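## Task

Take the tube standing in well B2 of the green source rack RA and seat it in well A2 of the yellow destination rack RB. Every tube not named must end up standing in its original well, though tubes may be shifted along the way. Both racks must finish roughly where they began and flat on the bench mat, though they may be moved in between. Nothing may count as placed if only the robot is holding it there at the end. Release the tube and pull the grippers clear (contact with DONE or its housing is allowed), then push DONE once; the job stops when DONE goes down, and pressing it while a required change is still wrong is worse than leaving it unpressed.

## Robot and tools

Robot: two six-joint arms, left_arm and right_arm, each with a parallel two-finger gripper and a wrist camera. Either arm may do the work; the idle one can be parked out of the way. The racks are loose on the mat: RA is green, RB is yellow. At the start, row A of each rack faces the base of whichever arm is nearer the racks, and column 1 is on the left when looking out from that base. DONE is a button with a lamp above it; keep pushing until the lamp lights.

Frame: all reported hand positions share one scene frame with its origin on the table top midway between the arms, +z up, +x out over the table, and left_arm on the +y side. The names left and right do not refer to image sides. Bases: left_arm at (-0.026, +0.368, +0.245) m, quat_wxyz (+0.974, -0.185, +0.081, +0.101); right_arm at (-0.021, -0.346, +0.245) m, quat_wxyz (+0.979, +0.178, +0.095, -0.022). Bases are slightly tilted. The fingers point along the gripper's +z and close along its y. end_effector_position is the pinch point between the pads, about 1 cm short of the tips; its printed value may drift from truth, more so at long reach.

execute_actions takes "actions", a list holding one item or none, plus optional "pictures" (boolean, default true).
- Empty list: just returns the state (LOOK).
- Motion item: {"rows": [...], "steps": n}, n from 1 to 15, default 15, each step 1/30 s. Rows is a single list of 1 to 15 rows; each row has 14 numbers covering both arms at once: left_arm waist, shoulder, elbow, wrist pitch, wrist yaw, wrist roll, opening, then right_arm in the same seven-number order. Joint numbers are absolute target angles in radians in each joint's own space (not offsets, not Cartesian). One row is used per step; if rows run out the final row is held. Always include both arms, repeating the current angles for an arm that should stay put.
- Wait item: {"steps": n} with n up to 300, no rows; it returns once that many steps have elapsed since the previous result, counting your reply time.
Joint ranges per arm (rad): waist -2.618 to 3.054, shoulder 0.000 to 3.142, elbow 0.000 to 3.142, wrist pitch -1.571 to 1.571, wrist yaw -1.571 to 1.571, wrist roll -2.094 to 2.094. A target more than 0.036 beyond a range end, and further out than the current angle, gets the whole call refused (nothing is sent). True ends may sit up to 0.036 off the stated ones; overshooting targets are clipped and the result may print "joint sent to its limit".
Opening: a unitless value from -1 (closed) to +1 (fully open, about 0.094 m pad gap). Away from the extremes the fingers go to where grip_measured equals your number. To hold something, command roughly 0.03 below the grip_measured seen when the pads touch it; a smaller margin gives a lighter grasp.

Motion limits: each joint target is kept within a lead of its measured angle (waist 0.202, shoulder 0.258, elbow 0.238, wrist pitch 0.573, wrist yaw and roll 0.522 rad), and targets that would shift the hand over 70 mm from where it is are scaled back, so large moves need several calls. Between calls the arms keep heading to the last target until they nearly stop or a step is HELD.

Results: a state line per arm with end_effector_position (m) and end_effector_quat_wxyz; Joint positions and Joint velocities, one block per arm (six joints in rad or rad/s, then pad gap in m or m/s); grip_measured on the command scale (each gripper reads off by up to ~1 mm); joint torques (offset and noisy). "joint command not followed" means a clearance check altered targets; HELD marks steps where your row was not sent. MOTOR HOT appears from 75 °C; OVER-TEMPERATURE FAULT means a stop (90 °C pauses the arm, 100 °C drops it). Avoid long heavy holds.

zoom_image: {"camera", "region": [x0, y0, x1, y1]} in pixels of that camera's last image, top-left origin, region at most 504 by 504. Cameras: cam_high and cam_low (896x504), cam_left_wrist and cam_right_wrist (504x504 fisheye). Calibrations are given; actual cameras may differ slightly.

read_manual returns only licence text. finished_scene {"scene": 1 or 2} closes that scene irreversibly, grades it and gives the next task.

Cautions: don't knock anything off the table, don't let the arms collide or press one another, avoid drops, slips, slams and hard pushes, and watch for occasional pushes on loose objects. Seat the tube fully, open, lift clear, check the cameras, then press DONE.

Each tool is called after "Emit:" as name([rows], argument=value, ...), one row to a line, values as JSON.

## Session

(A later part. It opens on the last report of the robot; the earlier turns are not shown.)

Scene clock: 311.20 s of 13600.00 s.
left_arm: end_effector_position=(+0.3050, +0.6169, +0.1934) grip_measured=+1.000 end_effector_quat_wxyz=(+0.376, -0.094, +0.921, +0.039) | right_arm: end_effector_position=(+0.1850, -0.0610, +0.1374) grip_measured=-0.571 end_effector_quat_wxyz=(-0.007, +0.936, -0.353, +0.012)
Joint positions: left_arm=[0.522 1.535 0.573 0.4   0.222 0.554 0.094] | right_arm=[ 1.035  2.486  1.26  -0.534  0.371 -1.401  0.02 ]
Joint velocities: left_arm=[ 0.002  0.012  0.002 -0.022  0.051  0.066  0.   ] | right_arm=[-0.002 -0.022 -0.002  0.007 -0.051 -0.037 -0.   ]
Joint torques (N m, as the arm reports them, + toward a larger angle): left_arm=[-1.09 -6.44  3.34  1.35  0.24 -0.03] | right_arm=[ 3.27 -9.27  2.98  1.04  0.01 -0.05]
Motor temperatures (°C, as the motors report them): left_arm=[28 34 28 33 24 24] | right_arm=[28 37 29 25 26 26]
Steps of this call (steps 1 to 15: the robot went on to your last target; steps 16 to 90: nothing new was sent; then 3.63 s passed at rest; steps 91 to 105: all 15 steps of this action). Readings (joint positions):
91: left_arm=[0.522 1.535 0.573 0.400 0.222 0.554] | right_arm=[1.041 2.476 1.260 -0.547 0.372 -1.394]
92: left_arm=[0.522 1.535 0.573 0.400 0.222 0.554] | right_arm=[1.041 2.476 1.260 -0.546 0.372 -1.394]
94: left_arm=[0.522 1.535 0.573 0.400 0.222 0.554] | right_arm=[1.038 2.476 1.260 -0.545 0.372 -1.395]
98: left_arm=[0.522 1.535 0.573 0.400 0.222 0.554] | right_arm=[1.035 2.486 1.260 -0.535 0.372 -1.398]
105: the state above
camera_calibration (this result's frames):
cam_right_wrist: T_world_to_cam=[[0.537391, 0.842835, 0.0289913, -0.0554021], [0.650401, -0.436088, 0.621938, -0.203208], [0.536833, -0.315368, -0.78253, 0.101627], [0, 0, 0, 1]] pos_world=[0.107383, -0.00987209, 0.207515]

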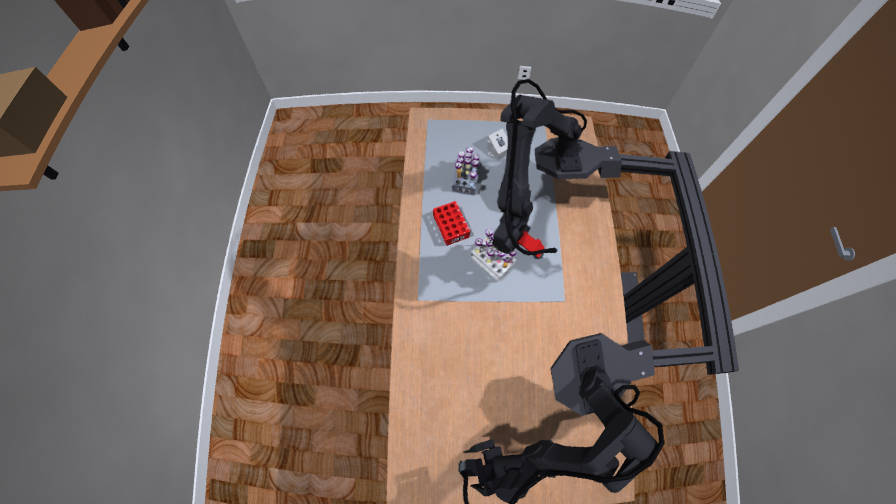

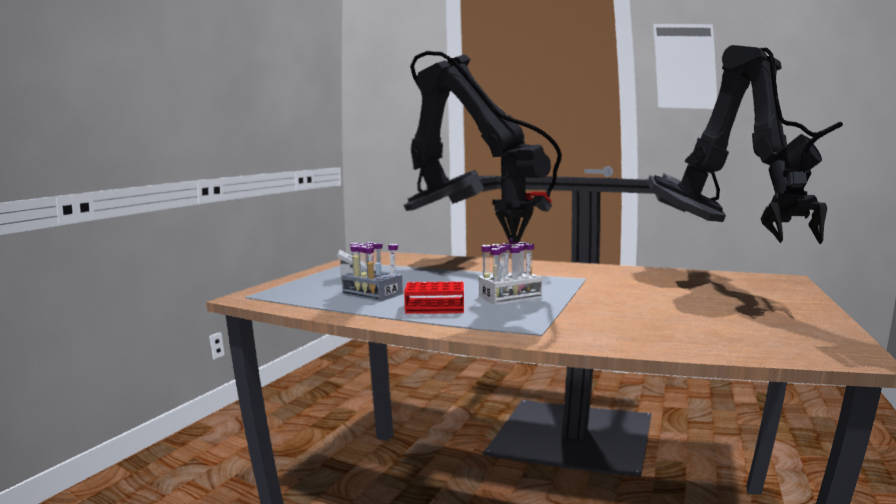

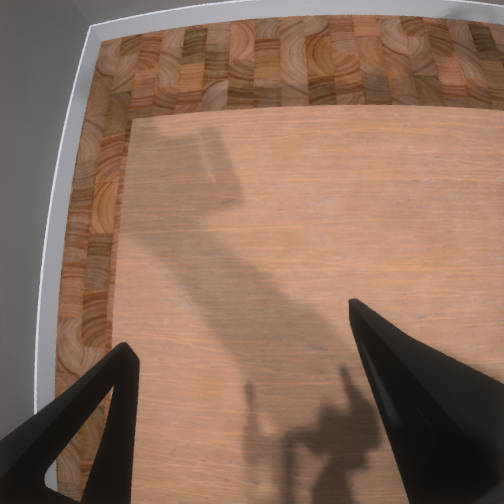

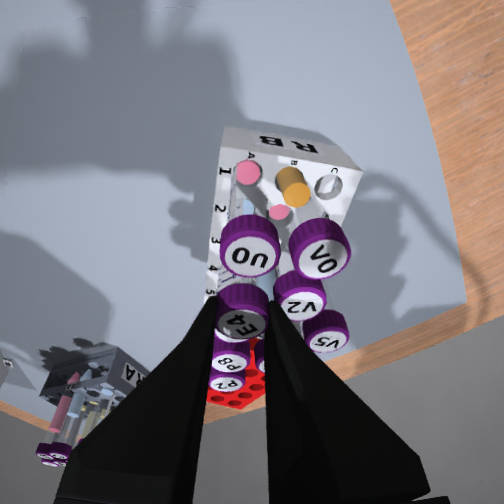

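Emit:
execute_actions([
  {"rows":[[0.522,1.535,0.573,0.4,0.222,0.554,1,1.037,2.484,1.262,-0.535,0.372,-1.401,-0.59],[0.522,1.535,0.573,0.4,0.222,0.554,1,1.037,2.484,1.262,-0.535,0.372,-1.401,-0.58],[0.522,1.535,0.573,0.4,0.222,0.554,1,1.037,2.484,1.262,-0.535,0.372,-1.401,-0.575],[0.522,1.535,0.573,0.4,0.222,0.554,1,1.037,2.484,1.262,-0.535,0.372,-1.401,-0.57],[0.522,1.535,0.573,0.4,0.222,0.554,1,1.037,2.484,1.262,-0.535,0.372,-1.401,-0.565],[0.522,1.535,0.573,0.4,0.222,0.554,1,1.037,2.484,1.262,-0.535,0.372,-1.401,-0.56],[0.522,1.535,0.573,0.4,0.222,0.554,1,1.037,2.484,1.262,-0.535,0.372,-1.401,-0.55],[0.522,1.535,0.573,0.4,0.222,0.554,1,1.037,2.484,1.262,-0.535,0.372,-1.401,-0.54],[0.522,1.535,0.573,0.4,0.222,0.554,1,1.037,2.484,1.262,-0.535,0.372,-1.401,-0.52]],"steps":15},
])

Emit:
zoom_image(camera="cam_right_wrist", region=[150, 150, 390, 420])

Scene clock: 328.40 s of 13600.00 s.
left_arm: end_effector_position=(+0.3050, +0.6169, +0.1934) grip_measured=+1.000 end_effector_quat_wxyz=(+0.376, -0.094, +0.921, +0.039) | right_arm: end_effector_position=(+0.1849, -0.0611, +0.1374) grip_measured=-0.521 end_effector_quat_wxyz=(-0.007, +0.936, -0.352, +0.012)
Joint positions: left_arm=[0.522 1.535 0.573 0.4   0.222 0.554 0.094] | right_arm=[ 1.035  2.486  1.26  -0.535  0.371 -1.401  0.023]
Joint velocities: left_arm=[-0.012 -0.017 -0.007 -0.007  0.007 -0.007  0.   ] | right_arm=[-0.027  0.012 -0.007 -0.022  0.007 -0.037 -0.   ]
Joint torques (N m, as the arm reports them, + toward a larger angle): left_arm=[-1.08 -6.42  3.4   1.34  0.25 -0.01] | right_arm=[  3.75 -10.95   4.75   0.64  -0.02   0.  ]
Motor temperatures (°C, as the motors report them): left_arm=[28 34 28 33 24 24] | right_arm=[28 36 29 25 26 26]
Steps of this call (steps 1 to 15: the robot went on to your last target; steps 16 to 90: nothing new was sent; then 13.70 s passed at rest; steps 91 to 105: all 15 steps of this action). Readings (joint positions):
91: left_arm=[0.522 1.535 0.573 0.400 0.222 0.554] | right_arm=[1.035 2.486 1.260 -0.535 0.371 -1.401]
92: left_arm=[0.522 1.535 0.573 0.400 0.222 0.554] | right_arm=[1.035 2.486 1.260 -0.535 0.371 -1.401]
94: left_arm=[0.522 1.535 0.573 0.400 0.222 0.554] | right_arm=[1.035 2.486 1.260 -0.535 0.371 -1.401]
98: left_arm=[0.522 1.535 0.573 0.400 0.222 0.554] | right_arm=[1.035 2.486 1.260 -0.535 0.371 -1.401]
105: the state above
camera_calibration (this result's frames):
cam_right_wrist: T_world_to_cam=[[0.536538, 0.843403, 0.028259, -0.0549287], [0.651075, -0.435027, 0.621975, -0.203277], [0.536869, -0.315315, -0.782527, 0.101623], [0, 0, 0, 1]] pos_world=[0.107262, -0.0100609, 0.207508]

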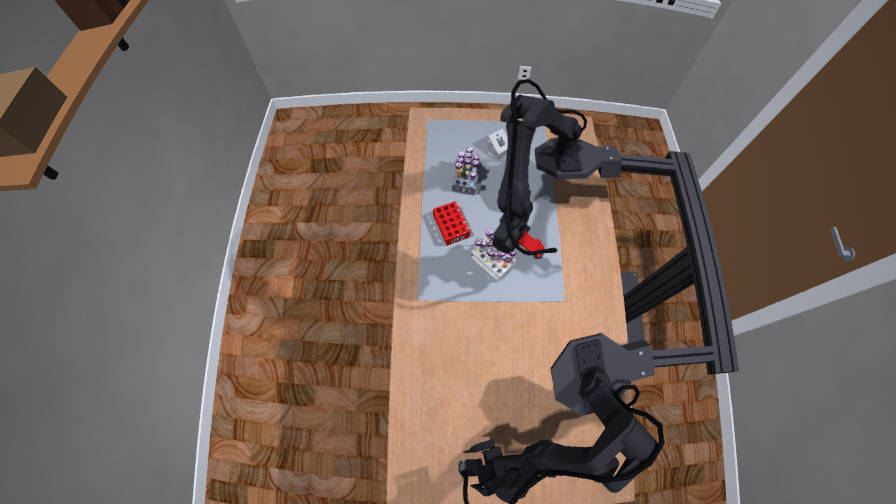

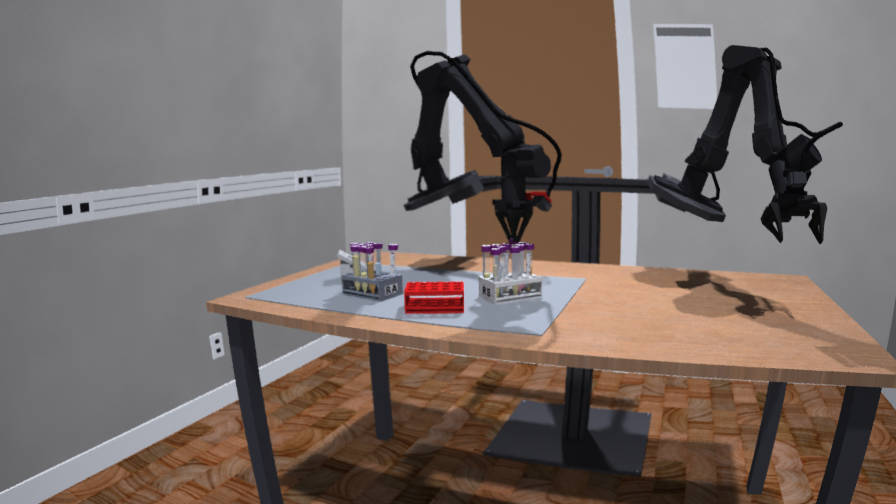

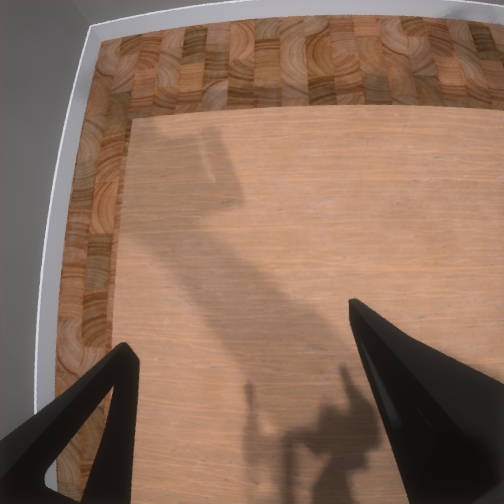

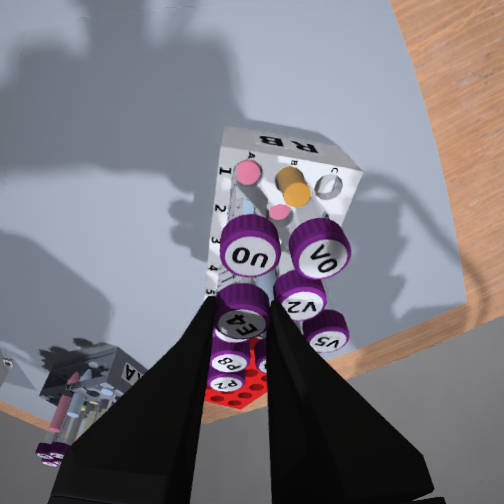

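Region (150, 150, 390, 420) of cam_right_wrist's 504x504 image, scaled by 1.867, with more detail than that image has.

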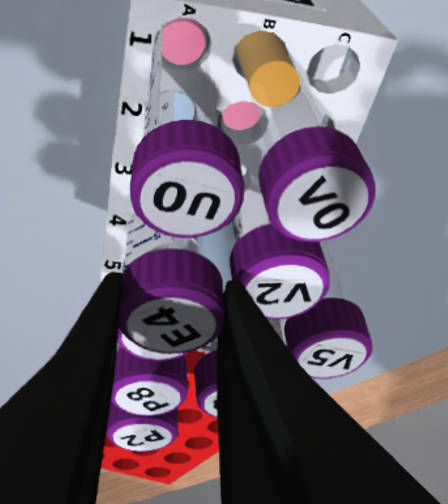

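Emit:
execute_actions([
  {"rows":[[0.522,1.535,0.573,0.4,0.222,0.554,1,1.052,2.458,1.284,-0.56,0.372,-1.395,-0.5],[0.522,1.535,0.573,0.4,0.222,0.554,1,1.054,2.451,1.286,-0.572,0.372,-1.392,-0.5],[0.522,1.535,0.573,0.4,0.222,0.554,1,1.058,2.442,1.289,-0.586,0.372,-1.388,-0.5],[0.522,1.535,0.573,0.4,0.222,0.554,1,1.062,2.433,1.292,-0.600,0.372,-1.384,-0.5],[0.522,1.535,0.573,0.4,0.222,0.554,1,1.066,2.424,1.295,-0.614,0.372,-1.380,-0.5],[0.522,1.535,0.573,0.4,0.222,0.554,1,1.070,2.415,1.298,-0.628,0.372,-1.376,-0.5],[0.522,1.535,0.573,0.4,0.222,0.554,1,1.074,2.406,1.301,-0.642,0.372,-1.372,-0.5],[0.522,1.535,0.573,0.4,0.222,0.554,1,1.078,2.397,1.304,-0.656,0.372,-1.368,-0.5],[0.522,1.535,0.573,0.4,0.222,0.554,1,1.082,2.388,1.307,-0.670,0.372,-1.364,-0.5],[0.522,1.535,0.573,0.4,0.222,0.554,1,1.086,2.379,1.310,-0.682,0.372,-1.360,-0.5],[0.522,1.535,0.573,0.4,0.222,0.554,1,1.090,2.370,1.312,-0.692,0.372,-1.355,-0.5],[0.522,1.535,0.573,0.4,0.222,0.554,1,1.094,2.360,1.314,-0.700,0.372,-1.350,-0.6],[0.522,1.535,0.573,0.4,0.222,0.554,1,1.096,2.354,1.315,-0.704,0.372,-1.345,-0.8],[0.522,1.535,0.573,0.4,0.222,0.554,1,1.096,2.354,1.315,-0.704,0.372,-1.345,-1]],"steps":15},
], pictures=false)

Emit:
execute_actions([
  {"steps":10},
])

Emit:
zoom_image(camera="cam_right_wrist", region=[170, 110, 370, 330])

Emit:
zoom_image(camera="cam_low", region=[475, 220, 550, 305])

Scene clock: 336.70 s of 13600.00 s.
left_arm: end_effector_position=(+0.3050, +0.6169, +0.1934) grip_measured=+1.000 end_effector_quat_wxyz=(+0.376, -0.094, +0.921, +0.039) | right_arm: end_effector_position=(+0.1902, -0.0555, +0.1856) grip_measured=-0.973 end_effector_quat_wxyz=(-0.023, +0.935, -0.355, +0.019)
Joint positions: left_arm=[0.522 1.535 0.573 0.4   0.222 0.554 0.094] | right_arm=[ 1.079  2.377  1.294 -0.66   0.371 -1.362  0.001]
Joint velocities: left_arm=[-0.007 -0.002  0.002 -0.007 -0.066  0.022  0.   ] | right_arm=[ 0.061 -0.154  0.066 -0.256  0.037  0.051 -0.048]
Joint torques (N m, as the arm reports them, + toward a larger angle): left_arm=[-1.06 -6.44  3.38  1.35  0.24  0.  ] | right_arm=[  4.35 -11.6    6.5    0.43   0.01   0.06]
Motor temperatures (°C, as the motors report them): left_arm=[28 34 28 33 24 24] | right_arm=[28 37 29 25 26 26]
Steps of this call (steps 1 to 15: the robot went on to your last target; steps 16 to 90: nothing new was sent; then 4.80 s passed at rest; steps 91 to 105: all 15 steps of this action). Readings (joint positions):
91: left_arm=[0.522 1.535 0.573 0.400 0.222 0.554] | right_arm=[1.036 2.485 1.260 -0.536 0.371 -1.401]
92: left_arm=[0.522 1.535 0.573 0.400 0.222 0.554] | right_arm=[1.036 2.484 1.260 -0.539 0.371 -1.401]
94: left_arm=[0.522 1.535 0.573 0.400 0.222 0.554] | right_arm=[1.036 2.478 1.260 -0.551 0.371 -1.398]
98: left_arm=[0.522 1.535 0.573 0.400 0.222 0.554] | right_arm=[1.048 2.446 1.270 -0.596 0.371 -1.387]
105: the state above

Scene clock: 337.03 s of 13600.00 s.
left_arm: end_effector_position=(+0.3050, +0.6169, +0.1934) grip_measured=+1.000 end_effector_quat_wxyz=(+0.376, -0.094, +0.921, +0.039) | right_arm: end_effector_position=(+0.1884, -0.0589, +0.1881) grip_measured=-0.997 end_effector_quat_wxyz=(-0.016, +0.934, -0.356, +0.018)
Joint positions: left_arm=[0.522 1.535 0.573 0.4   0.222 0.554 0.094] | right_arm=[ 1.081  2.371  1.297 -0.684  0.371 -1.352  0.   ]
Joint velocities: left_arm=[-0.007 -0.012 -0.012  0.037  0.022 -0.022  0.   ] | right_arm=[ 0.007 -0.007  0.002 -0.007  0.066 -0.007 -0.001]
Joint torques (N m, as the arm reports them, + toward a larger angle): left_arm=[-1.1  -6.43  3.38  1.35  0.24 -0.01] | right_arm=[  4.48 -11.98   6.61   0.46   0.     0.05]
Motor temperatures (°C, as the motors report them): left_arm=[28 34 28 33 24 24] | right_arm=[28 37 29 25 26 26]
Steps of this call (steps 1 to 10: the robot went on to your last target). Readings (joint positions):
1: left_arm=[0.522 1.535 0.573 0.400 0.222 0.554] | right_arm=[1.081 2.373 1.296 -0.664 0.371 -1.360]
2: left_arm=[0.522 1.535 0.573 0.400 0.222 0.554] | right_arm=[1.081 2.372 1.297 -0.667 0.371 -1.358]
4: left_arm=[0.522 1.535 0.573 0.400 0.222 0.554] | right_arm=[1.081 2.371 1.297 -0.673 0.371 -1.356]
8: left_arm=[0.522 1.535 0.573 0.400 0.222 0.554] | right_arm=[1.081 2.371 1.297 -0.682 0.371 -1.353]
10: the state above
camera_calibration (this result's frames):
cam_right_wrist: T_world_to_cam=[[0.542148, 0.8389, 0.0481943, -0.0651851], [0.636972, -0.447703, 0.627557, -0.235245], [0.548034, -0.309531, -0.777077, 0.137299], [0, 0, 0, 1]] pos_world=[0.10994, -0.00813811, 0.257464]

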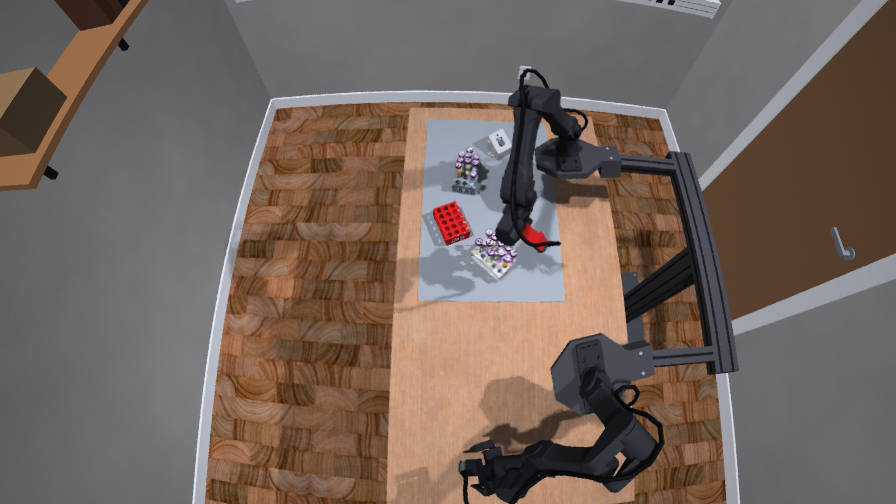

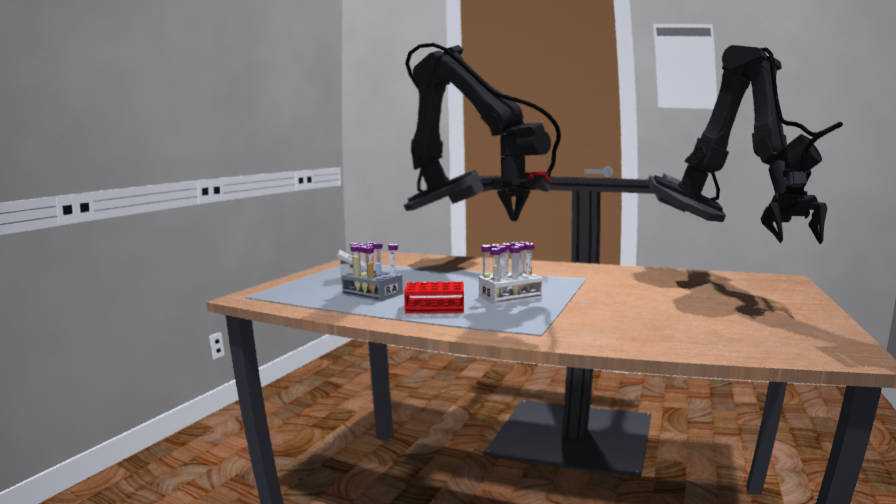

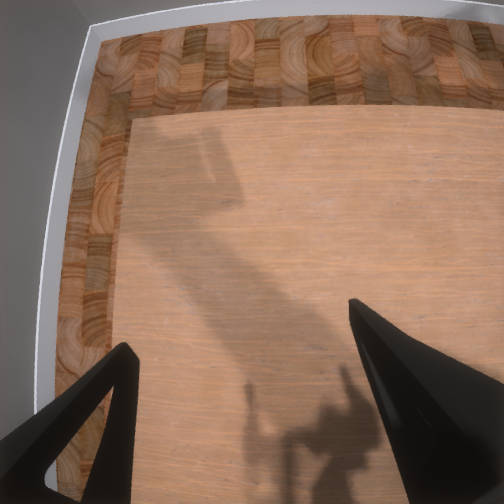

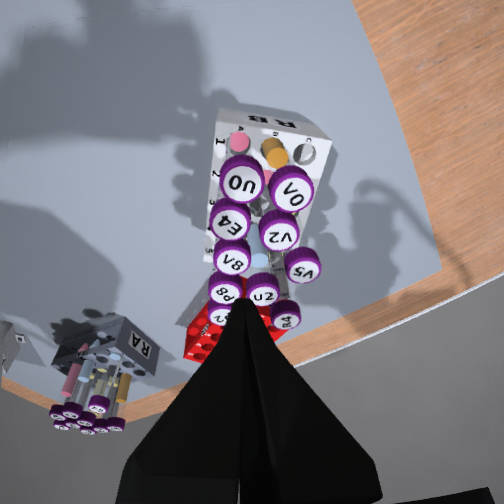

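Region (170, 110, 370, 330) of cam_right_wrist's 504x504 image, scaled by 2.291, with more detail than that image has; it fills the left 458 columns of this view, and the rest is white.

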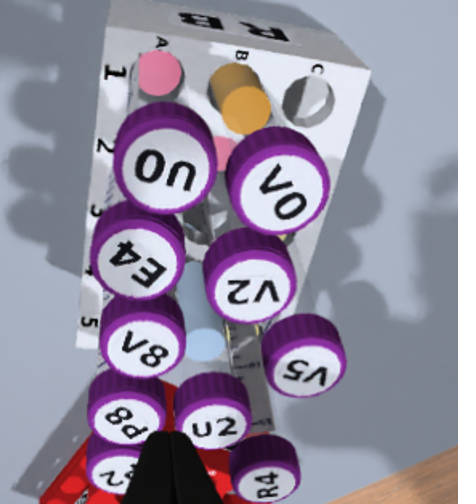

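Region (475, 220, 550, 305) of cam_low's 896x504 image, scaled by 5.929, with more detail than that image has; it fills the left 445 columns of this view, and the rest is white.

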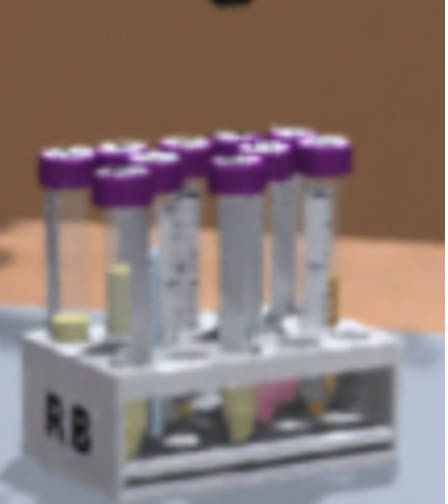

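Emit:
zoom_image(camera="cam_high", region=[440, 110, 540, 200])

Region (440, 110, 540, 200) of cam_high's 896x504 image, scaled by 5.040, with more detail than that image has; it fills the top 454 rows of this view, and the rest is white.

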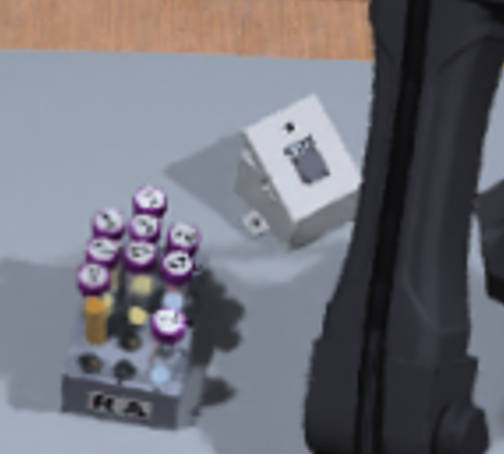

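Emit:
execute_actions([
  {"rows":[[0.522,1.535,0.573,0.4,0.222,0.554,1,1.08,2.34,1.31,-0.71,0.37,-1.33,-1],[0.522,1.535,0.573,0.4,0.222,0.554,1,1.07,2.31,1.31,-0.73,0.37,-1.30,-1],[0.522,1.535,0.573,0.4,0.222,0.554,1,1.05,2.27,1.31,-0.75,0.37,-1.27,-1],[0.522,1.535,0.573,0.4,0.222,0.554,1,1.02,2.23,1.30,-0.77,0.37,-1.23,-1],[0.522,1.535,0.573,0.4,0.222,0.554,1,0.98,2.18,1.29,-0.79,0.37,-1.19,-1],[0.522,1.535,0.573,0.4,0.222,0.554,1,0.94,2.13,1.28,-0.81,0.37,-1.15,-1],[0.522,1.535,0.573,0.4,0.222,0.554,1,0.89,2.08,1.26,-0.83,0.37,-1.11,-1],[0.522,1.535,0.573,0.4,0.222,0.554,1,0.84,2.03,1.24,-0.85,0.37,-1.07,-1],[0.522,1.535,0.573,0.4,0.222,0.554,1,0.79,1.98,1.22,-0.86,0.37,-1.03,-1],[0.522,1.535,0.573,0.4,0.222,0.554,1,0.74,1.93,1.20,-0.87,0.37,-0.99,-1],[0.522,1.535,0.573,0.4,0.222,0.554,1,0.69,1.88,1.18,-0.88,0.37,-0.95,-1],[0.522,1.535,0.573,0.4,0.222,0.554,1,0.64,1.83,1.16,-0.89,0.37,-0.91,-1],[0.522,1.535,0.573,0.4,0.222,0.554,1,0.59,1.78,1.14,-0.90,0.37,-0.87,-1],[0.522,1.535,0.573,0.4,0.222,0.554,1,0.54,1.73,1.12,-0.91,0.37,-0.83,-1],[0.522,1.535,0.573,0.4,0.222,0.554,1,0.49,1.68,1.10,-0.92,0.37,-0.79,-1]],"steps":15},
], pictures=false)

Emit:
execute_actions([
  {"rows":[[0.522,1.535,0.573,0.4,0.222,0.554,1,0.44,1.63,1.07,-0.92,0.37,-0.75,-1],[0.522,1.535,0.573,0.4,0.222,0.554,1,0.39,1.58,1.04,-0.92,0.37,-0.71,-1],[0.522,1.535,0.573,0.4,0.222,0.554,1,0.34,1.53,1.01,-0.92,0.37,-0.67,-1],[0.522,1.535,0.573,0.4,0.222,0.554,1,0.29,1.48,0.98,-0.92,0.37,-0.63,-1],[0.522,1.535,0.573,0.4,0.222,0.554,1,0.24,1.43,0.95,-0.91,0.36,-0.59,-1],[0.522,1.535,0.573,0.4,0.222,0.554,1,0.19,1.39,0.92,-0.90,0.36,-0.55,-1],[0.522,1.535,0.573,0.4,0.222,0.554,1,0.14,1.35,0.89,-0.88,0.36,-0.51,-1],[0.522,1.535,0.573,0.4,0.222,0.554,1,0.09,1.31,0.86,-0.86,0.36,-0.47,-1],[0.522,1.535,0.573,0.4,0.222,0.554,1,0.04,1.28,0.83,-0.84,0.36,-0.43,-1],[0.522,1.535,0.573,0.4,0.222,0.554,1,-0.01,1.25,0.80,-0.82,0.35,-0.39,-1],[0.522,1.535,0.573,0.4,0.222,0.554,1,-0.06,1.22,0.76,-0.79,0.35,-0.35,-1],[0.522,1.535,0.573,0.4,0.222,0.554,1,-0.11,1.19,0.72,-0.76,0.35,-0.31,-1],[0.522,1.535,0.573,0.4,0.222,0.554,1,-0.16,1.16,0.68,-0.73,0.35,-0.27,-1],[0.522,1.535,0.573,0.4,0.222,0.554,1,-0.21,1.14,0.64,-0.70,0.345,-0.23,-1],[0.522,1.535,0.573,0.4,0.222,0.554,1,-0.26,1.12,0.60,-0.66,0.34,-0.19,-1]],"steps":15},
], pictures=false)

Emit:
execute_actions([
  {"rows":[[0.522,1.535,0.573,0.4,0.222,0.554,1,-0.30,1.11,0.57,-0.62,0.34,-0.15,-1],[0.522,1.535,0.573,0.4,0.222,0.554,1,-0.34,1.11,0.54,-0.57,0.335,-0.11,-1],[0.522,1.535,0.573,0.4,0.222,0.554,1,-0.38,1.12,0.51,-0.52,0.33,-0.08,-1],[0.522,1.535,0.573,0.4,0.222,0.554,1,-0.42,1.14,0.48,-0.46,0.325,-0.05,-1],[0.522,1.535,0.573,0.4,0.222,0.554,1,-0.45,1.17,0.46,-0.40,0.32,-0.02,-1],[0.522,1.535,0.573,0.4,0.222,0.554,1,-0.47,1.20,0.445,-0.34,0.313,0,-1],[0.522,1.535,0.573,0.4,0.222,0.554,1,-0.485,1.24,0.435,-0.28,0.306,0,-1],[0.522,1.535,0.573,0.4,0.222,0.554,1,-0.50,1.28,0.425,-0.22,0.30,0,-1],[0.522,1.535,0.573,0.4,0.222,0.554,1,-0.515,1.32,0.415,-0.16,0.293,0,-1],[0.522,1.535,0.573,0.4,0.222,0.554,1,-0.53,1.37,0.407,-0.10,0.286,0,-1],[0.522,1.535,0.573,0.4,0.222,0.554,1,-0.545,1.42,0.40,-0.04,0.279,0,-1],[0.522,1.535,0.573,0.4,0.222,0.554,1,-0.56,1.47,0.395,0.02,0.272,0,-1],[0.522,1.535,0.573,0.4,0.222,0.554,1,-0.575,1.51,0.39,0.07,0.265,0,-1],[0.522,1.535,0.573,0.4,0.222,0.554,1,-0.585,1.55,0.387,0.11,0.258,0,-1],[0.522,1.535,0.573,0.4,0.222,0.554,1,-0.593,1.575,0.385,0.139,0.253,0,-1]],"steps":15},
], pictures=false)

Emit:
execute_actions([
  {"steps":20},
])

Scene clock: 384.57 s of 13600.00 s.
left_arm: end_effector_position=(+0.3050, +0.6169, +0.1934) grip_measured=+1.000 end_effector_quat_wxyz=(+0.376, -0.094, +0.921, +0.039) | right_arm: end_effector_position=(+0.3144, -0.2355, +0.2702) grip_measured=-0.997 end_effector_quat_wxyz=(-0.076, +0.668, -0.740, -0.001)
Joint positions: left_arm=[0.522 1.535 0.573 0.4   0.222 0.554 0.094] | right_arm=[ 0.586  1.807  1.172 -0.805  0.37  -0.983  0.   ]
Joint velocities: left_arm=[-0.007 -0.002  0.002  0.007 -0.051 -0.051  0.   ] | right_arm=[-1.668 -1.536 -0.701 -0.3    0.037  1.194 -0.001]
Joint torques (N m, as the arm reports them, + toward a larger angle): left_arm=[-1.09 -6.41  3.41  1.34  0.24 -0.02] | right_arm=[ 4.51 -9.55  3.82  0.25 -0.1   0.04]
Motor temperatures (°C, as the motors report them): left_arm=[28 34 28 33 24 24] | right_arm=[29 39 30 25 26 26]
Steps of this call (steps 1 to 30: the robot went on to your last target; steps 31 to 140: nothing new was sent; then 42.37 s passed at rest; steps 141 to 155: all 15 steps of this action). Readings (joint positions):
141: left_arm=[0.522 1.535 0.573 0.400 0.222 0.554] | right_arm=[1.081 2.371 1.297 -0.688 0.371 -1.349]
142: left_arm=[0.522 1.535 0.573 0.400 0.222 0.554] | right_arm=[1.081 2.368 1.297 -0.690 0.371 -1.342]
144: left_arm=[0.522 1.535 0.573 0.400 0.222 0.554] | right_arm=[1.071 2.340 1.297 -0.712 0.370 -1.313]
148: left_arm=[0.522 1.535 0.573 0.400 0.222 0.554] | right_arm=[0.964 2.173 1.278 -0.756 0.364 -1.216]
155: the state above

Scene clock: 385.07 s of 13600.00 s.
left_arm: end_effector_position=(+0.3050, +0.6169, +0.1934) grip_measured=+1.000 end_effector_quat_wxyz=(+0.376, -0.094, +0.921, +0.039) | right_arm: end_effector_position=(+0.2004, -0.4708, +0.2344) grip_measured=-0.998 end_effector_quat_wxyz=(+0.011, -0.042, +0.999, -0.033)
Joint positions: left_arm=[0.522 1.535 0.573 0.4   0.222 0.554 0.094] | right_arm=[-0.179  1.176  0.681 -0.765  0.365 -0.363  0.   ]
Joint velocities: left_arm=[ 0.007 -0.002 -0.027  0.037  0.037  0.007  0.   ] | right_arm=[-1.429 -0.652 -1.189  0.652 -0.022  1.209 -0.001]
Joint torques (N m, as the arm reports them, + toward a larger angle): left_arm=[-1.06 -6.43  3.41  1.35  0.24 -0.02] | right_arm=[ 1.28 -5.84  4.66  0.65 -0.16  0.01]
Motor temperatures (°C, as the motors report them): left_arm=[28 34 28 33 24 24] | right_arm=[29 39 30 25 26 26]
Steps of this call (steps 1 to 15: all 15 steps of this action). Readings (joint positions):
1: left_arm=[0.522 1.535 0.573 0.400 0.222 0.554] | right_arm=[0.527 1.752 1.146 -0.815 0.371 -0.941]
2: left_arm=[0.522 1.535 0.573 0.400 0.222 0.554] | right_arm=[0.468 1.696 1.116 -0.825 0.373 -0.897]
4: left_arm=[0.522 1.535 0.573 0.400 0.222 0.554] | right_arm=[0.355 1.583 1.053 -0.845 0.377 -0.812]
8: left_arm=[0.522 1.535 0.573 0.400 0.222 0.554] | right_arm=[0.161 1.390 0.928 -0.859 0.377 -0.646]
15: the state above

Scene clock: 385.57 s of 13600.00 s.
left_arm: end_effector_position=(+0.3050, +0.6169, +0.1934) grip_measured=+1.000 end_effector_quat_wxyz=(+0.376, -0.094, +0.921, +0.039) | right_arm: end_effector_position=(+0.1485, -0.5068, +0.1155) grip_measured=-0.998 end_effector_quat_wxyz=(-0.004, +0.310, +0.949, -0.053)
Joint positions: left_arm=[0.522 1.535 0.573 0.4   0.222 0.554 0.094] | right_arm=[-0.568  1.511  0.407 -0.075  0.289 -0.024  0.   ]
Joint velocities: left_arm=[-0.007  0.012 -0.012 -0.007 -0.007  0.007  0.   ] | right_arm=[-0.33   1.082 -0.129  1.311 -0.271  0.183 -0.   ]
Joint torques (N m, as the arm reports them, + toward a larger angle): left_arm=[-1.07 -6.43  3.33  1.35  0.24 -0.01] | right_arm=[ 0.45 -6.09  1.53  0.76 -0.06  0.08]
Motor temperatures (°C, as the motors report them): left_arm=[28 34 28 33 24 24] | right_arm=[29 39 30 25 26 26]
Steps of this call (steps 1 to 15: all 15 steps of this action). Readings (joint positions):
1: left_arm=[0.522 1.535 0.573 0.400 0.222 0.554] | right_arm=[-0.227 1.155 0.642 -0.740 0.364 -0.323]
2: left_arm=[0.522 1.535 0.573 0.400 0.222 0.554] | right_arm=[-0.272 1.142 0.605 -0.714 0.362 -0.283]
4: left_arm=[0.522 1.535 0.573 0.400 0.222 0.554] | right_arm=[-0.353 1.136 0.540 -0.645 0.355 -0.208]
8: left_arm=[0.522 1.535 0.573 0.400 0.222 0.554] | right_arm=[-0.468 1.204 0.453 -0.464 0.338 -0.091]
15: the state above

Scene clock: 386.23 s of 13600.00 s.
left_arm: end_effector_position=(+0.3050, +0.6169, +0.1934) grip_measured=+1.000 end_effector_quat_wxyz=(+0.376, -0.094, +0.921, +0.039) | right_arm: end_effector_position=(+0.1708, -0.5221, +0.1069) grip_measured=-0.998 end_effector_quat_wxyz=(+0.057, +0.337, +0.938, -0.063)
Joint positions: left_arm=[0.522 1.535 0.573 0.4   0.222 0.554 0.094] | right_arm=[-0.586  1.569  0.394  0.122  0.262 -0.007  0.   ]
Joint velocities: left_arm=[-0.002 -0.012  0.002 -0.007 -0.037  0.007  0.   ] | right_arm=[ 0.002 -0.022 -0.007 -0.037  0.007 -0.081  0.001]
Joint torques (N m, as the arm reports them, + toward a larger angle): left_arm=[-1.11 -6.44  3.39  1.34  0.25 -0.01] | right_arm=[ 0.26 -5.61  1.78  1.1  -0.08  0.05]
Motor temperatures (°C, as the motors report them): left_arm=[28 34 28 33 24 24] | right_arm=[29 39 30 25 26 26]
Steps of this call (steps 1 to 20: the robot went on to your last target). Readings (joint positions):
1: left_arm=[0.522 1.535 0.573 0.400 0.222 0.554] | right_arm=[-0.577 1.542 0.404 -0.035 0.283 -0.021]
2: left_arm=[0.522 1.535 0.573 0.400 0.222 0.554] | right_arm=[-0.583 1.561 0.399 -0.007 0.279 -0.017]
4: left_arm=[0.522 1.535 0.573 0.400 0.222 0.554] | right_arm=[-0.586 1.569 0.394 0.032 0.273 -0.014]
8: left_arm=[0.522 1.535 0.573 0.400 0.222 0.554] | right_arm=[-0.586 1.569 0.394 0.090 0.266 -0.009]
20: the state above
camera_calibration (this result's frames):
cam_right_wrist: T_world_to_cam=[[-0.516154, -0.849344, 0.110455, -0.370509], [-0.715532, 0.498483, 0.489417, 0.359317], [-0.470744, 0.173581, -0.865026, 0.376109], [0, 0, 0, 1]] pos_world=[0.242914, -0.559088, 0.190413]

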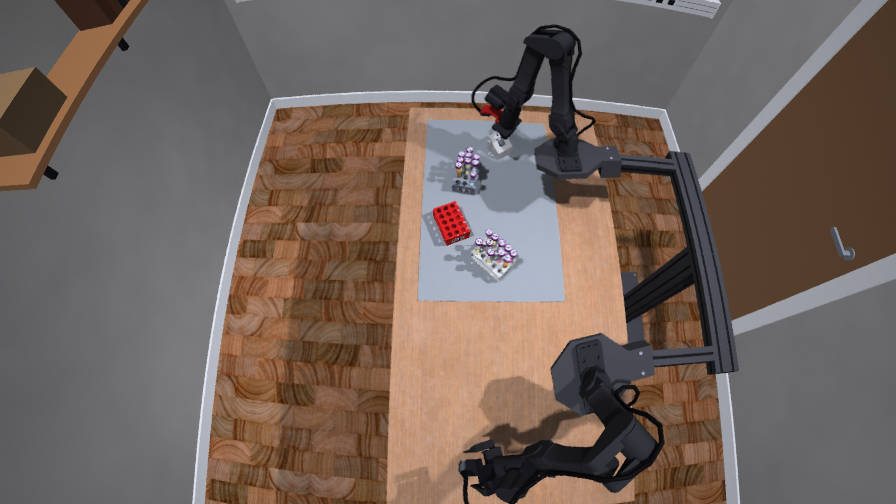

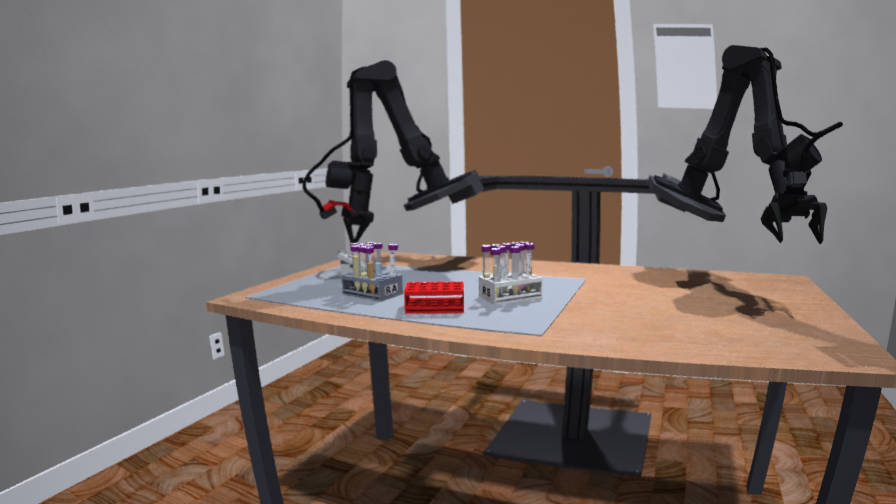

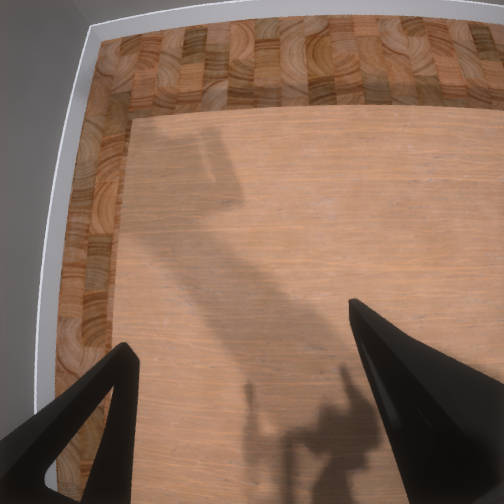

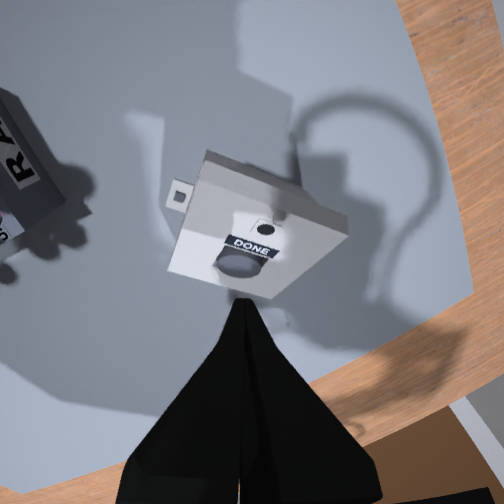

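Emit:
execute_actions([
  {"rows":[[0.522,1.535,0.573,0.4,0.222,0.554,1,-0.60,1.59,0.375,0.155,0.252,0,-1],[0.522,1.535,0.573,0.4,0.222,0.554,1,-0.602,1.60,0.372,0.17,0.252,0,-1],[0.522,1.535,0.573,0.4,0.222,0.554,1,-0.603,1.61,0.370,0.19,0.252,0,-1],[0.522,1.535,0.573,0.4,0.222,0.554,1,-0.603,1.62,0.368,0.21,0.252,0,-1],[0.522,1.535,0.573,0.4,0.222,0.554,1,-0.603,1.632,0.366,0.23,0.252,0,-1],[0.522,1.535,0.573,0.4,0.222,0.554,1,-0.603,1.644,0.364,0.25,0.252,0,-1],[0.522,1.535,0.573,0.4,0.222,0.554,1,-0.603,1.656,0.362,0.265,0.252,0,-1],[0.522,1.535,0.573,0.4,0.222,0.554,1,-0.603,1.665,0.361,0.267,0.252,0,-1],[0.522,1.535,0.573,0.4,0.222,0.554,1,-0.603,1.670,0.360,0.267,0.252,0,-1]],"steps":15},
], pictures=false)

Emit:
execute_actions([
  {"steps":12},
])

Emit:
zoom_image(camera="cam_high", region=[460, 215, 530, 290])

Scene clock: 396.80 s of 13600.00 s.
left_arm: end_effector_position=(+0.3050, +0.6169, +0.1934) grip_measured=+1.000 end_effector_quat_wxyz=(+0.376, -0.094, +0.921, +0.039) | right_arm: end_effector_position=(+0.1679, -0.5192, +0.0920) grip_measured=-0.998 end_effector_quat_wxyz=(+0.059, +0.342, +0.936, -0.064)
Joint positions: left_arm=[0.522 1.535 0.573 0.4   0.222 0.554 0.094] | right_arm=[-0.594  1.657  0.374  0.238  0.26  -0.006  0.   ]
Joint velocities: left_arm=[ 0.002 -0.002 -0.002  0.007 -0.037 -0.007  0.   ] | right_arm=[ 0.002 -0.022 -0.002  0.095  0.081 -0.007  0.   ]
Joint torques (N m, as the arm reports them, + toward a larger angle): left_arm=[-1.06 -6.46  3.39  1.34  0.25 -0.01] | right_arm=[ 0.16 -5.2   0.9   1.08 -0.07  0.06]
Motor temperatures (°C, as the motors report them): left_arm=[28 34 28 33 24 24] | right_arm=[28 37 29 25 26 26]
Steps of this call (steps 1 to 15: the robot went on to your last target; steps 16 to 90: nothing new was sent; then 7.07 s passed at rest; steps 91 to 105: all 15 steps of this action). Readings (joint positions):
91: left_arm=[0.522 1.535 0.573 0.400 0.222 0.554] | right_arm=[-0.586 1.569 0.394 0.125 0.261 -0.006]
92: left_arm=[0.522 1.535 0.573 0.400 0.222 0.554] | right_arm=[-0.588 1.572 0.394 0.130 0.261 -0.006]
94: left_arm=[0.522 1.535 0.573 0.400 0.222 0.554] | right_arm=[-0.592 1.586 0.394 0.151 0.261 -0.006]
98: left_arm=[0.522 1.535 0.573 0.400 0.222 0.554] | right_arm=[-0.594 1.632 0.382 0.206 0.261 -0.006]
105: the state above

Scene clock: 397.20 s of 13600.00 s.
left_arm: end_effector_position=(+0.3050, +0.6169, +0.1934) grip_measured=+1.000 end_effector_quat_wxyz=(+0.376, -0.094, +0.921, +0.039) | right_arm: end_effector_position=(+0.1702, -0.5211, +0.0925) grip_measured=-0.998 end_effector_quat_wxyz=(+0.065, +0.343, +0.935, -0.066)
Joint positions: left_arm=[0.522 1.535 0.573 0.4   0.222 0.554 0.094] | right_arm=[-0.594  1.657  0.374  0.251  0.26  -0.006  0.   ]
Joint velocities: left_arm=[-0.017  0.017  0.002  0.037 -0.037 -0.007  0.   ] | right_arm=[-0.007 -0.007 -0.012 -0.066 -0.037 -0.051  0.   ]
Joint torques (N m, as the arm reports them, + toward a larger angle): left_arm=[-1.1  -6.38  3.38  1.33  0.25 -0.03] | right_arm=[ 0.15 -5.24  0.89  1.13 -0.07  0.06]
Motor temperatures (°C, as the motors report them): left_arm=[28 34 28 33 24 24] | right_arm=[28 37 29 25 26 26]
Steps of this call (steps 1 to 12: the robot went on to your last target). Readings (joint positions):
1: left_arm=[0.522 1.535 0.573 0.400 0.222 0.554] | right_arm=[-0.594 1.657 0.374 0.241 0.260 -0.006]
2: left_arm=[0.522 1.535 0.573 0.400 0.222 0.554] | right_arm=[-0.594 1.657 0.374 0.243 0.260 -0.006]
4: left_arm=[0.522 1.535 0.573 0.400 0.222 0.554] | right_arm=[-0.594 1.657 0.374 0.247 0.260 -0.006]
8: left_arm=[0.522 1.535 0.573 0.400 0.222 0.554] | right_arm=[-0.594 1.657 0.374 0.250 0.260 -0.006]
12: the state above
camera_calibration (this result's frames):
cam_right_wrist: T_world_to_cam=[[-0.527248, -0.842084, 0.113593, -0.362959], [-0.71638, 0.512418, 0.473527, 0.374383], [-0.456957, 0.16829, -0.873424, 0.358873], [0, 0, 0, 1]] pos_world=[0.24082, -0.557878, 0.177398]

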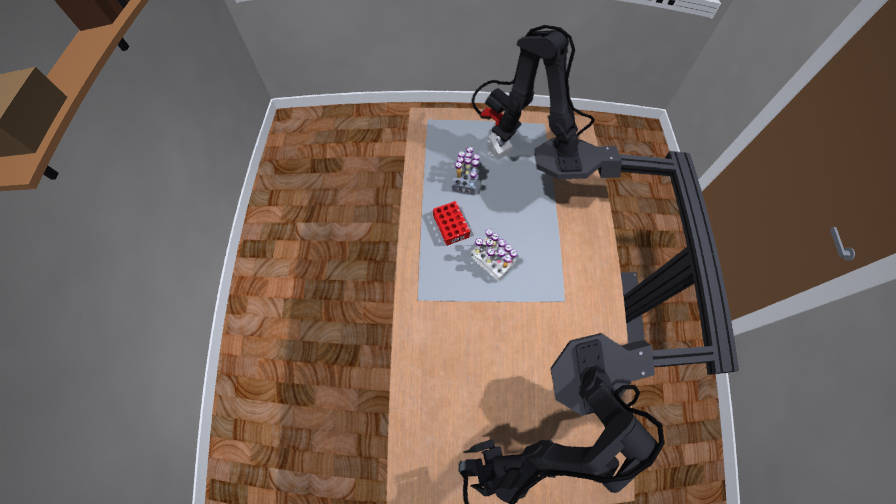

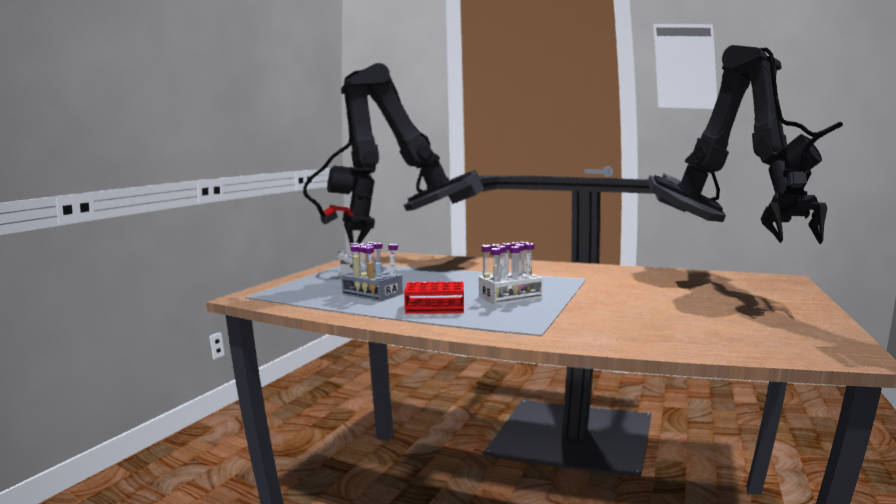

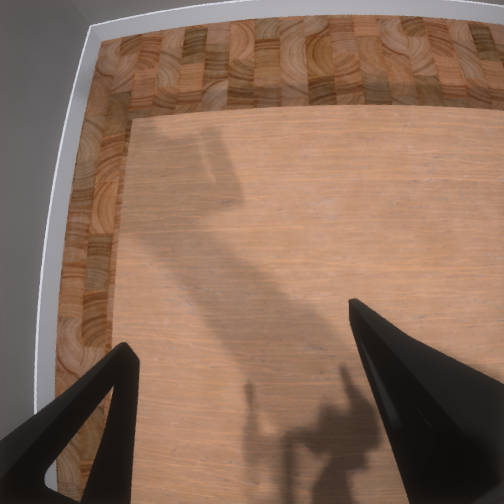

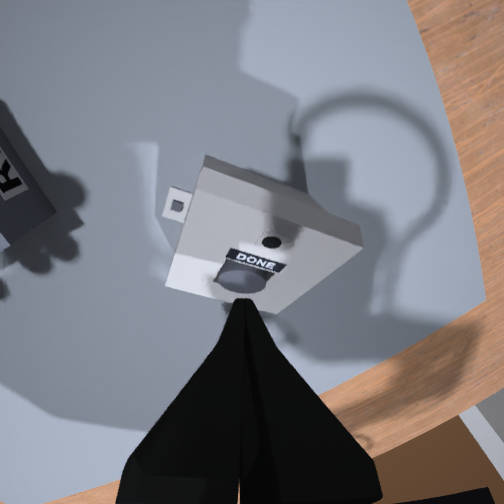

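Region (460, 215, 530, 290) of cam_high's 896x504 image, scaled by 6.720, with more detail than that image has; it fills the left 470 columns of this view, and the rest is white.

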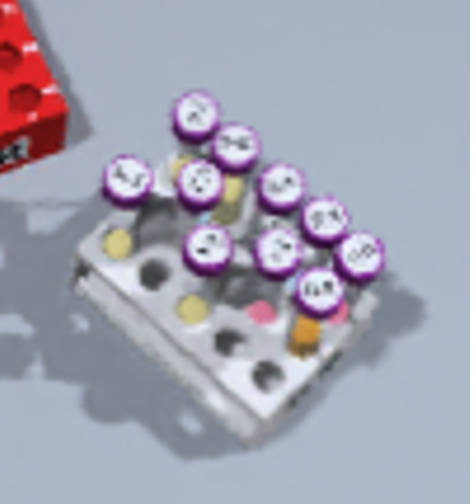

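Emit:
execute_actions([
  {"rows":[[0.522,1.535,0.573,0.4,0.222,0.554,1,-0.606,1.68,0.395,0.275,0.25,0,-1],[0.522,1.535,0.573,0.4,0.222,0.554,1,-0.608,1.693,0.397,0.288,0.248,0,-1],[0.522,1.535,0.573,0.4,0.222,0.554,1,-0.610,1.706,0.399,0.30,0.247,0,-1],[0.522,1.535,0.573,0.4,0.222,0.554,1,-0.612,1.719,0.401,0.312,0.246,0,-1],[0.522,1.535,0.573,0.4,0.222,0.554,1,-0.615,1.732,0.403,0.324,0.245,0,-1],[0.522,1.535,0.573,0.4,0.222,0.554,1,-0.617,1.745,0.405,0.336,0.244,0,-1],[0.522,1.535,0.573,0.4,0.222,0.554,1,-0.619,1.758,0.407,0.348,0.242,0,-1],[0.522,1.535,0.573,0.4,0.222,0.554,1,-0.622,1.771,0.409,0.360,0.241,0,-1],[0.522,1.535,0.573,0.4,0.222,0.554,1,-0.624,1.784,0.412,0.372,0.240,0,-1],[0.522,1.535,0.573,0.4,0.222,0.554,1,-0.626,1.797,0.414,0.384,0.239,0,-1],[0.522,1.535,0.573,0.4,0.222,0.554,1,-0.628,1.810,0.416,0.394,0.238,0,-1],[0.522,1.535,0.573,0.4,0.222,0.554,1,-0.630,1.822,0.418,0.402,0.237,0,-1],[0.522,1.535,0.573,0.4,0.222,0.554,1,-0.632,1.832,0.420,0.407,0.236,0,-1],[0.522,1.535,0.573,0.4,0.222,0.554,1,-0.633,1.842,0.421,0.410,0.235,0,-1]],"steps":15},
], pictures=false)

Emit:
execute_actions([
  {"steps":10},
])

Scene clock: 407.07 s of 13600.00 s.
left_arm: end_effector_position=(+0.3050, +0.6169, +0.1934) grip_measured=+1.000 end_effector_quat_wxyz=(+0.376, -0.094, +0.921, +0.039) | right_arm: end_effector_position=(+0.1666, -0.5199, +0.0667) grip_measured=-0.998 end_effector_quat_wxyz=(+0.053, +0.352, +0.933, -0.062)
Joint positions: left_arm=[0.522 1.535 0.573 0.4   0.222 0.554 0.094] | right_arm=[-0.621  1.815  0.397  0.365  0.247 -0.006  0.   ]
Joint velocities: left_arm=[ 0.007 -0.002 -0.012 -0.037 -0.051 -0.022  0.   ] | right_arm=[-0.017  0.168  0.007  0.095 -0.066 -0.022  0.   ]
Joint torques (N m, as the arm reports them, + toward a larger angle): left_arm=[-1.09 -6.41  3.39  1.34  0.23  0.  ] | right_arm=[ 0.08 -5.44  3.25  1.23 -0.11  0.08]
Motor temperatures (°C, as the motors report them): left_arm=[28 34 28 33 24 24] | right_arm=[28 36 29 25 26 26]
Steps of this call (steps 1 to 30: the robot went on to your last target; steps 31 to 90: nothing new was sent; then 6.37 s passed at rest; steps 91 to 105: all 15 steps of this action). Readings (joint positions):
91: left_arm=[0.522 1.535 0.573 0.400 0.222 0.554] | right_arm=[-0.594 1.657 0.374 0.252 0.260 -0.006]
92: left_arm=[0.522 1.535 0.573 0.400 0.222 0.554] | right_arm=[-0.594 1.661 0.374 0.256 0.259 -0.006]
94: left_arm=[0.522 1.535 0.573 0.400 0.222 0.554] | right_arm=[-0.598 1.680 0.378 0.270 0.258 -0.006]
98: left_arm=[0.522 1.535 0.573 0.400 0.222 0.554] | right_arm=[-0.608 1.735 0.386 0.305 0.254 -0.006]
105: the state above

Scene clock: 407.10 s of 13600.00 s.
left_arm: end_effector_position=(+0.3050, +0.6169, +0.1934) grip_measured=+1.000 end_effector_quat_wxyz=(+0.376, -0.094, +0.921, +0.039) | right_arm: end_effector_position=(+0.1660, -0.5192, +0.0658) grip_measured=-0.998 end_effector_quat_wxyz=(+0.052, +0.352, +0.933, -0.061)
Joint positions: left_arm=[0.522 1.535 0.573 0.4   0.222 0.554 0.094] | right_arm=[-0.621  1.82   0.397  0.367  0.246 -0.006  0.   ]
Joint velocities: left_arm=[-0.007 -0.002 -0.007  0.037 -0.037 -0.022  0.   ] | right_arm=[-0.002  0.022 -0.017  0.037  0.037  0.051 -0.   ]
Joint torques (N m, as the arm reports them, + toward a larger angle): no reading
Motor temperatures (°C, as the motors report them): left_arm=[28 34 28 33 24 24] | right_arm=[28 36 29 25 26 26]
Steps of this call (step 1: the robot went on to your last target). Readings (joint positions):
1: left_arm=[0.522 1.535 0.573 0.400 0.222 0.554] | right_arm=[-0.621 1.819 0.397 0.367 0.247 -0.006]
camera_calibration (this result's frames):
cam_right_wrist: T_world_to_cam=[[-0.541381, -0.833929, 0.107095, -0.353529], [-0.69757, 0.516618, 0.496489, 0.380481], [-0.469364, 0.194083, -0.861411, 0.34797], [0, 0, 0, 1]] pos_world=[0.237343, -0.558916, 0.148702]
The task's run has ended: the event that ends the task has happened.

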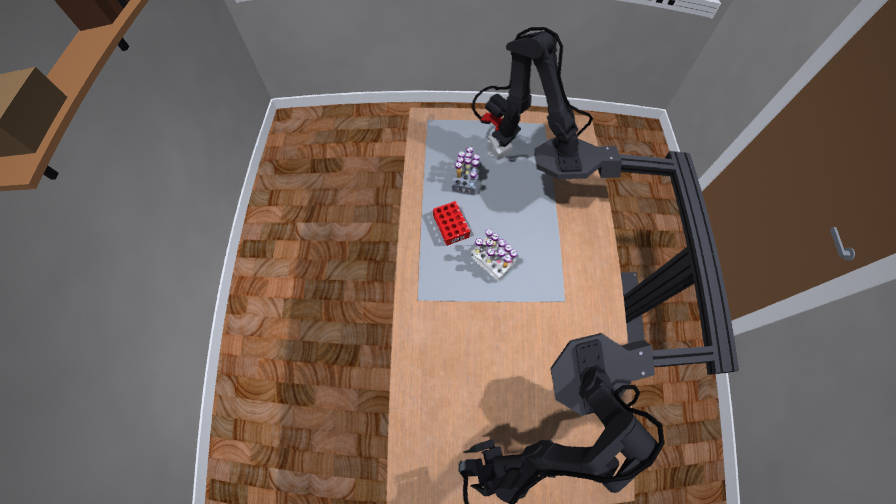

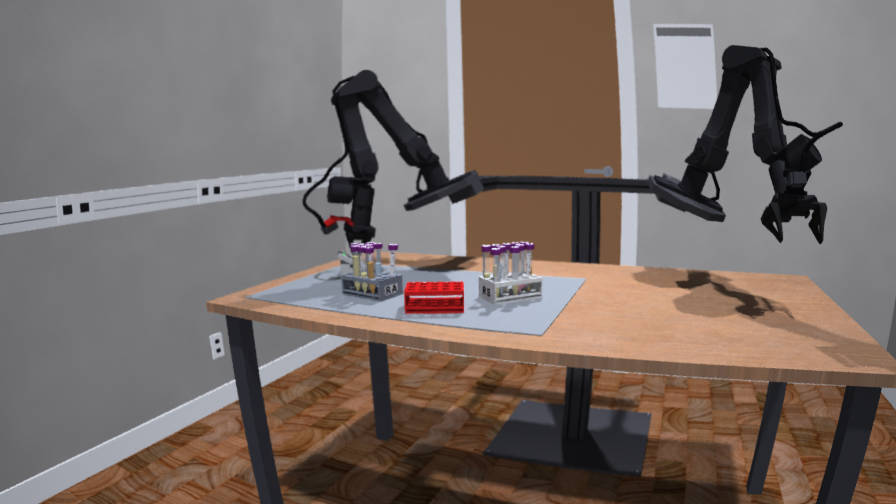

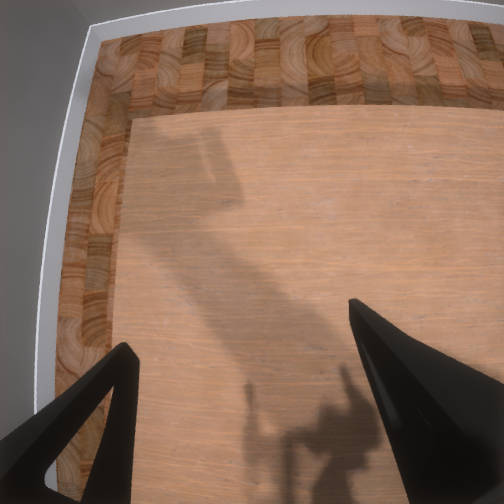

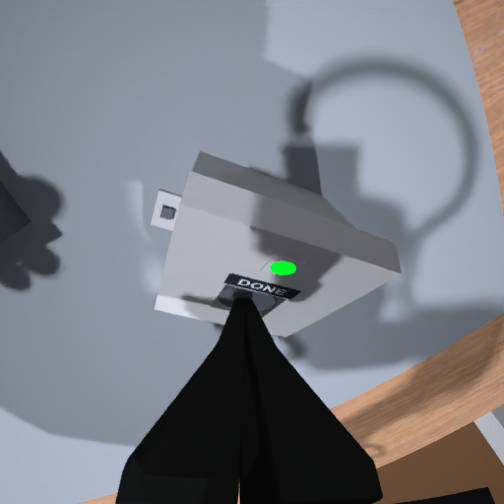

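Emit:
finished_scene(scene=2)

The scene is finished: the task was done.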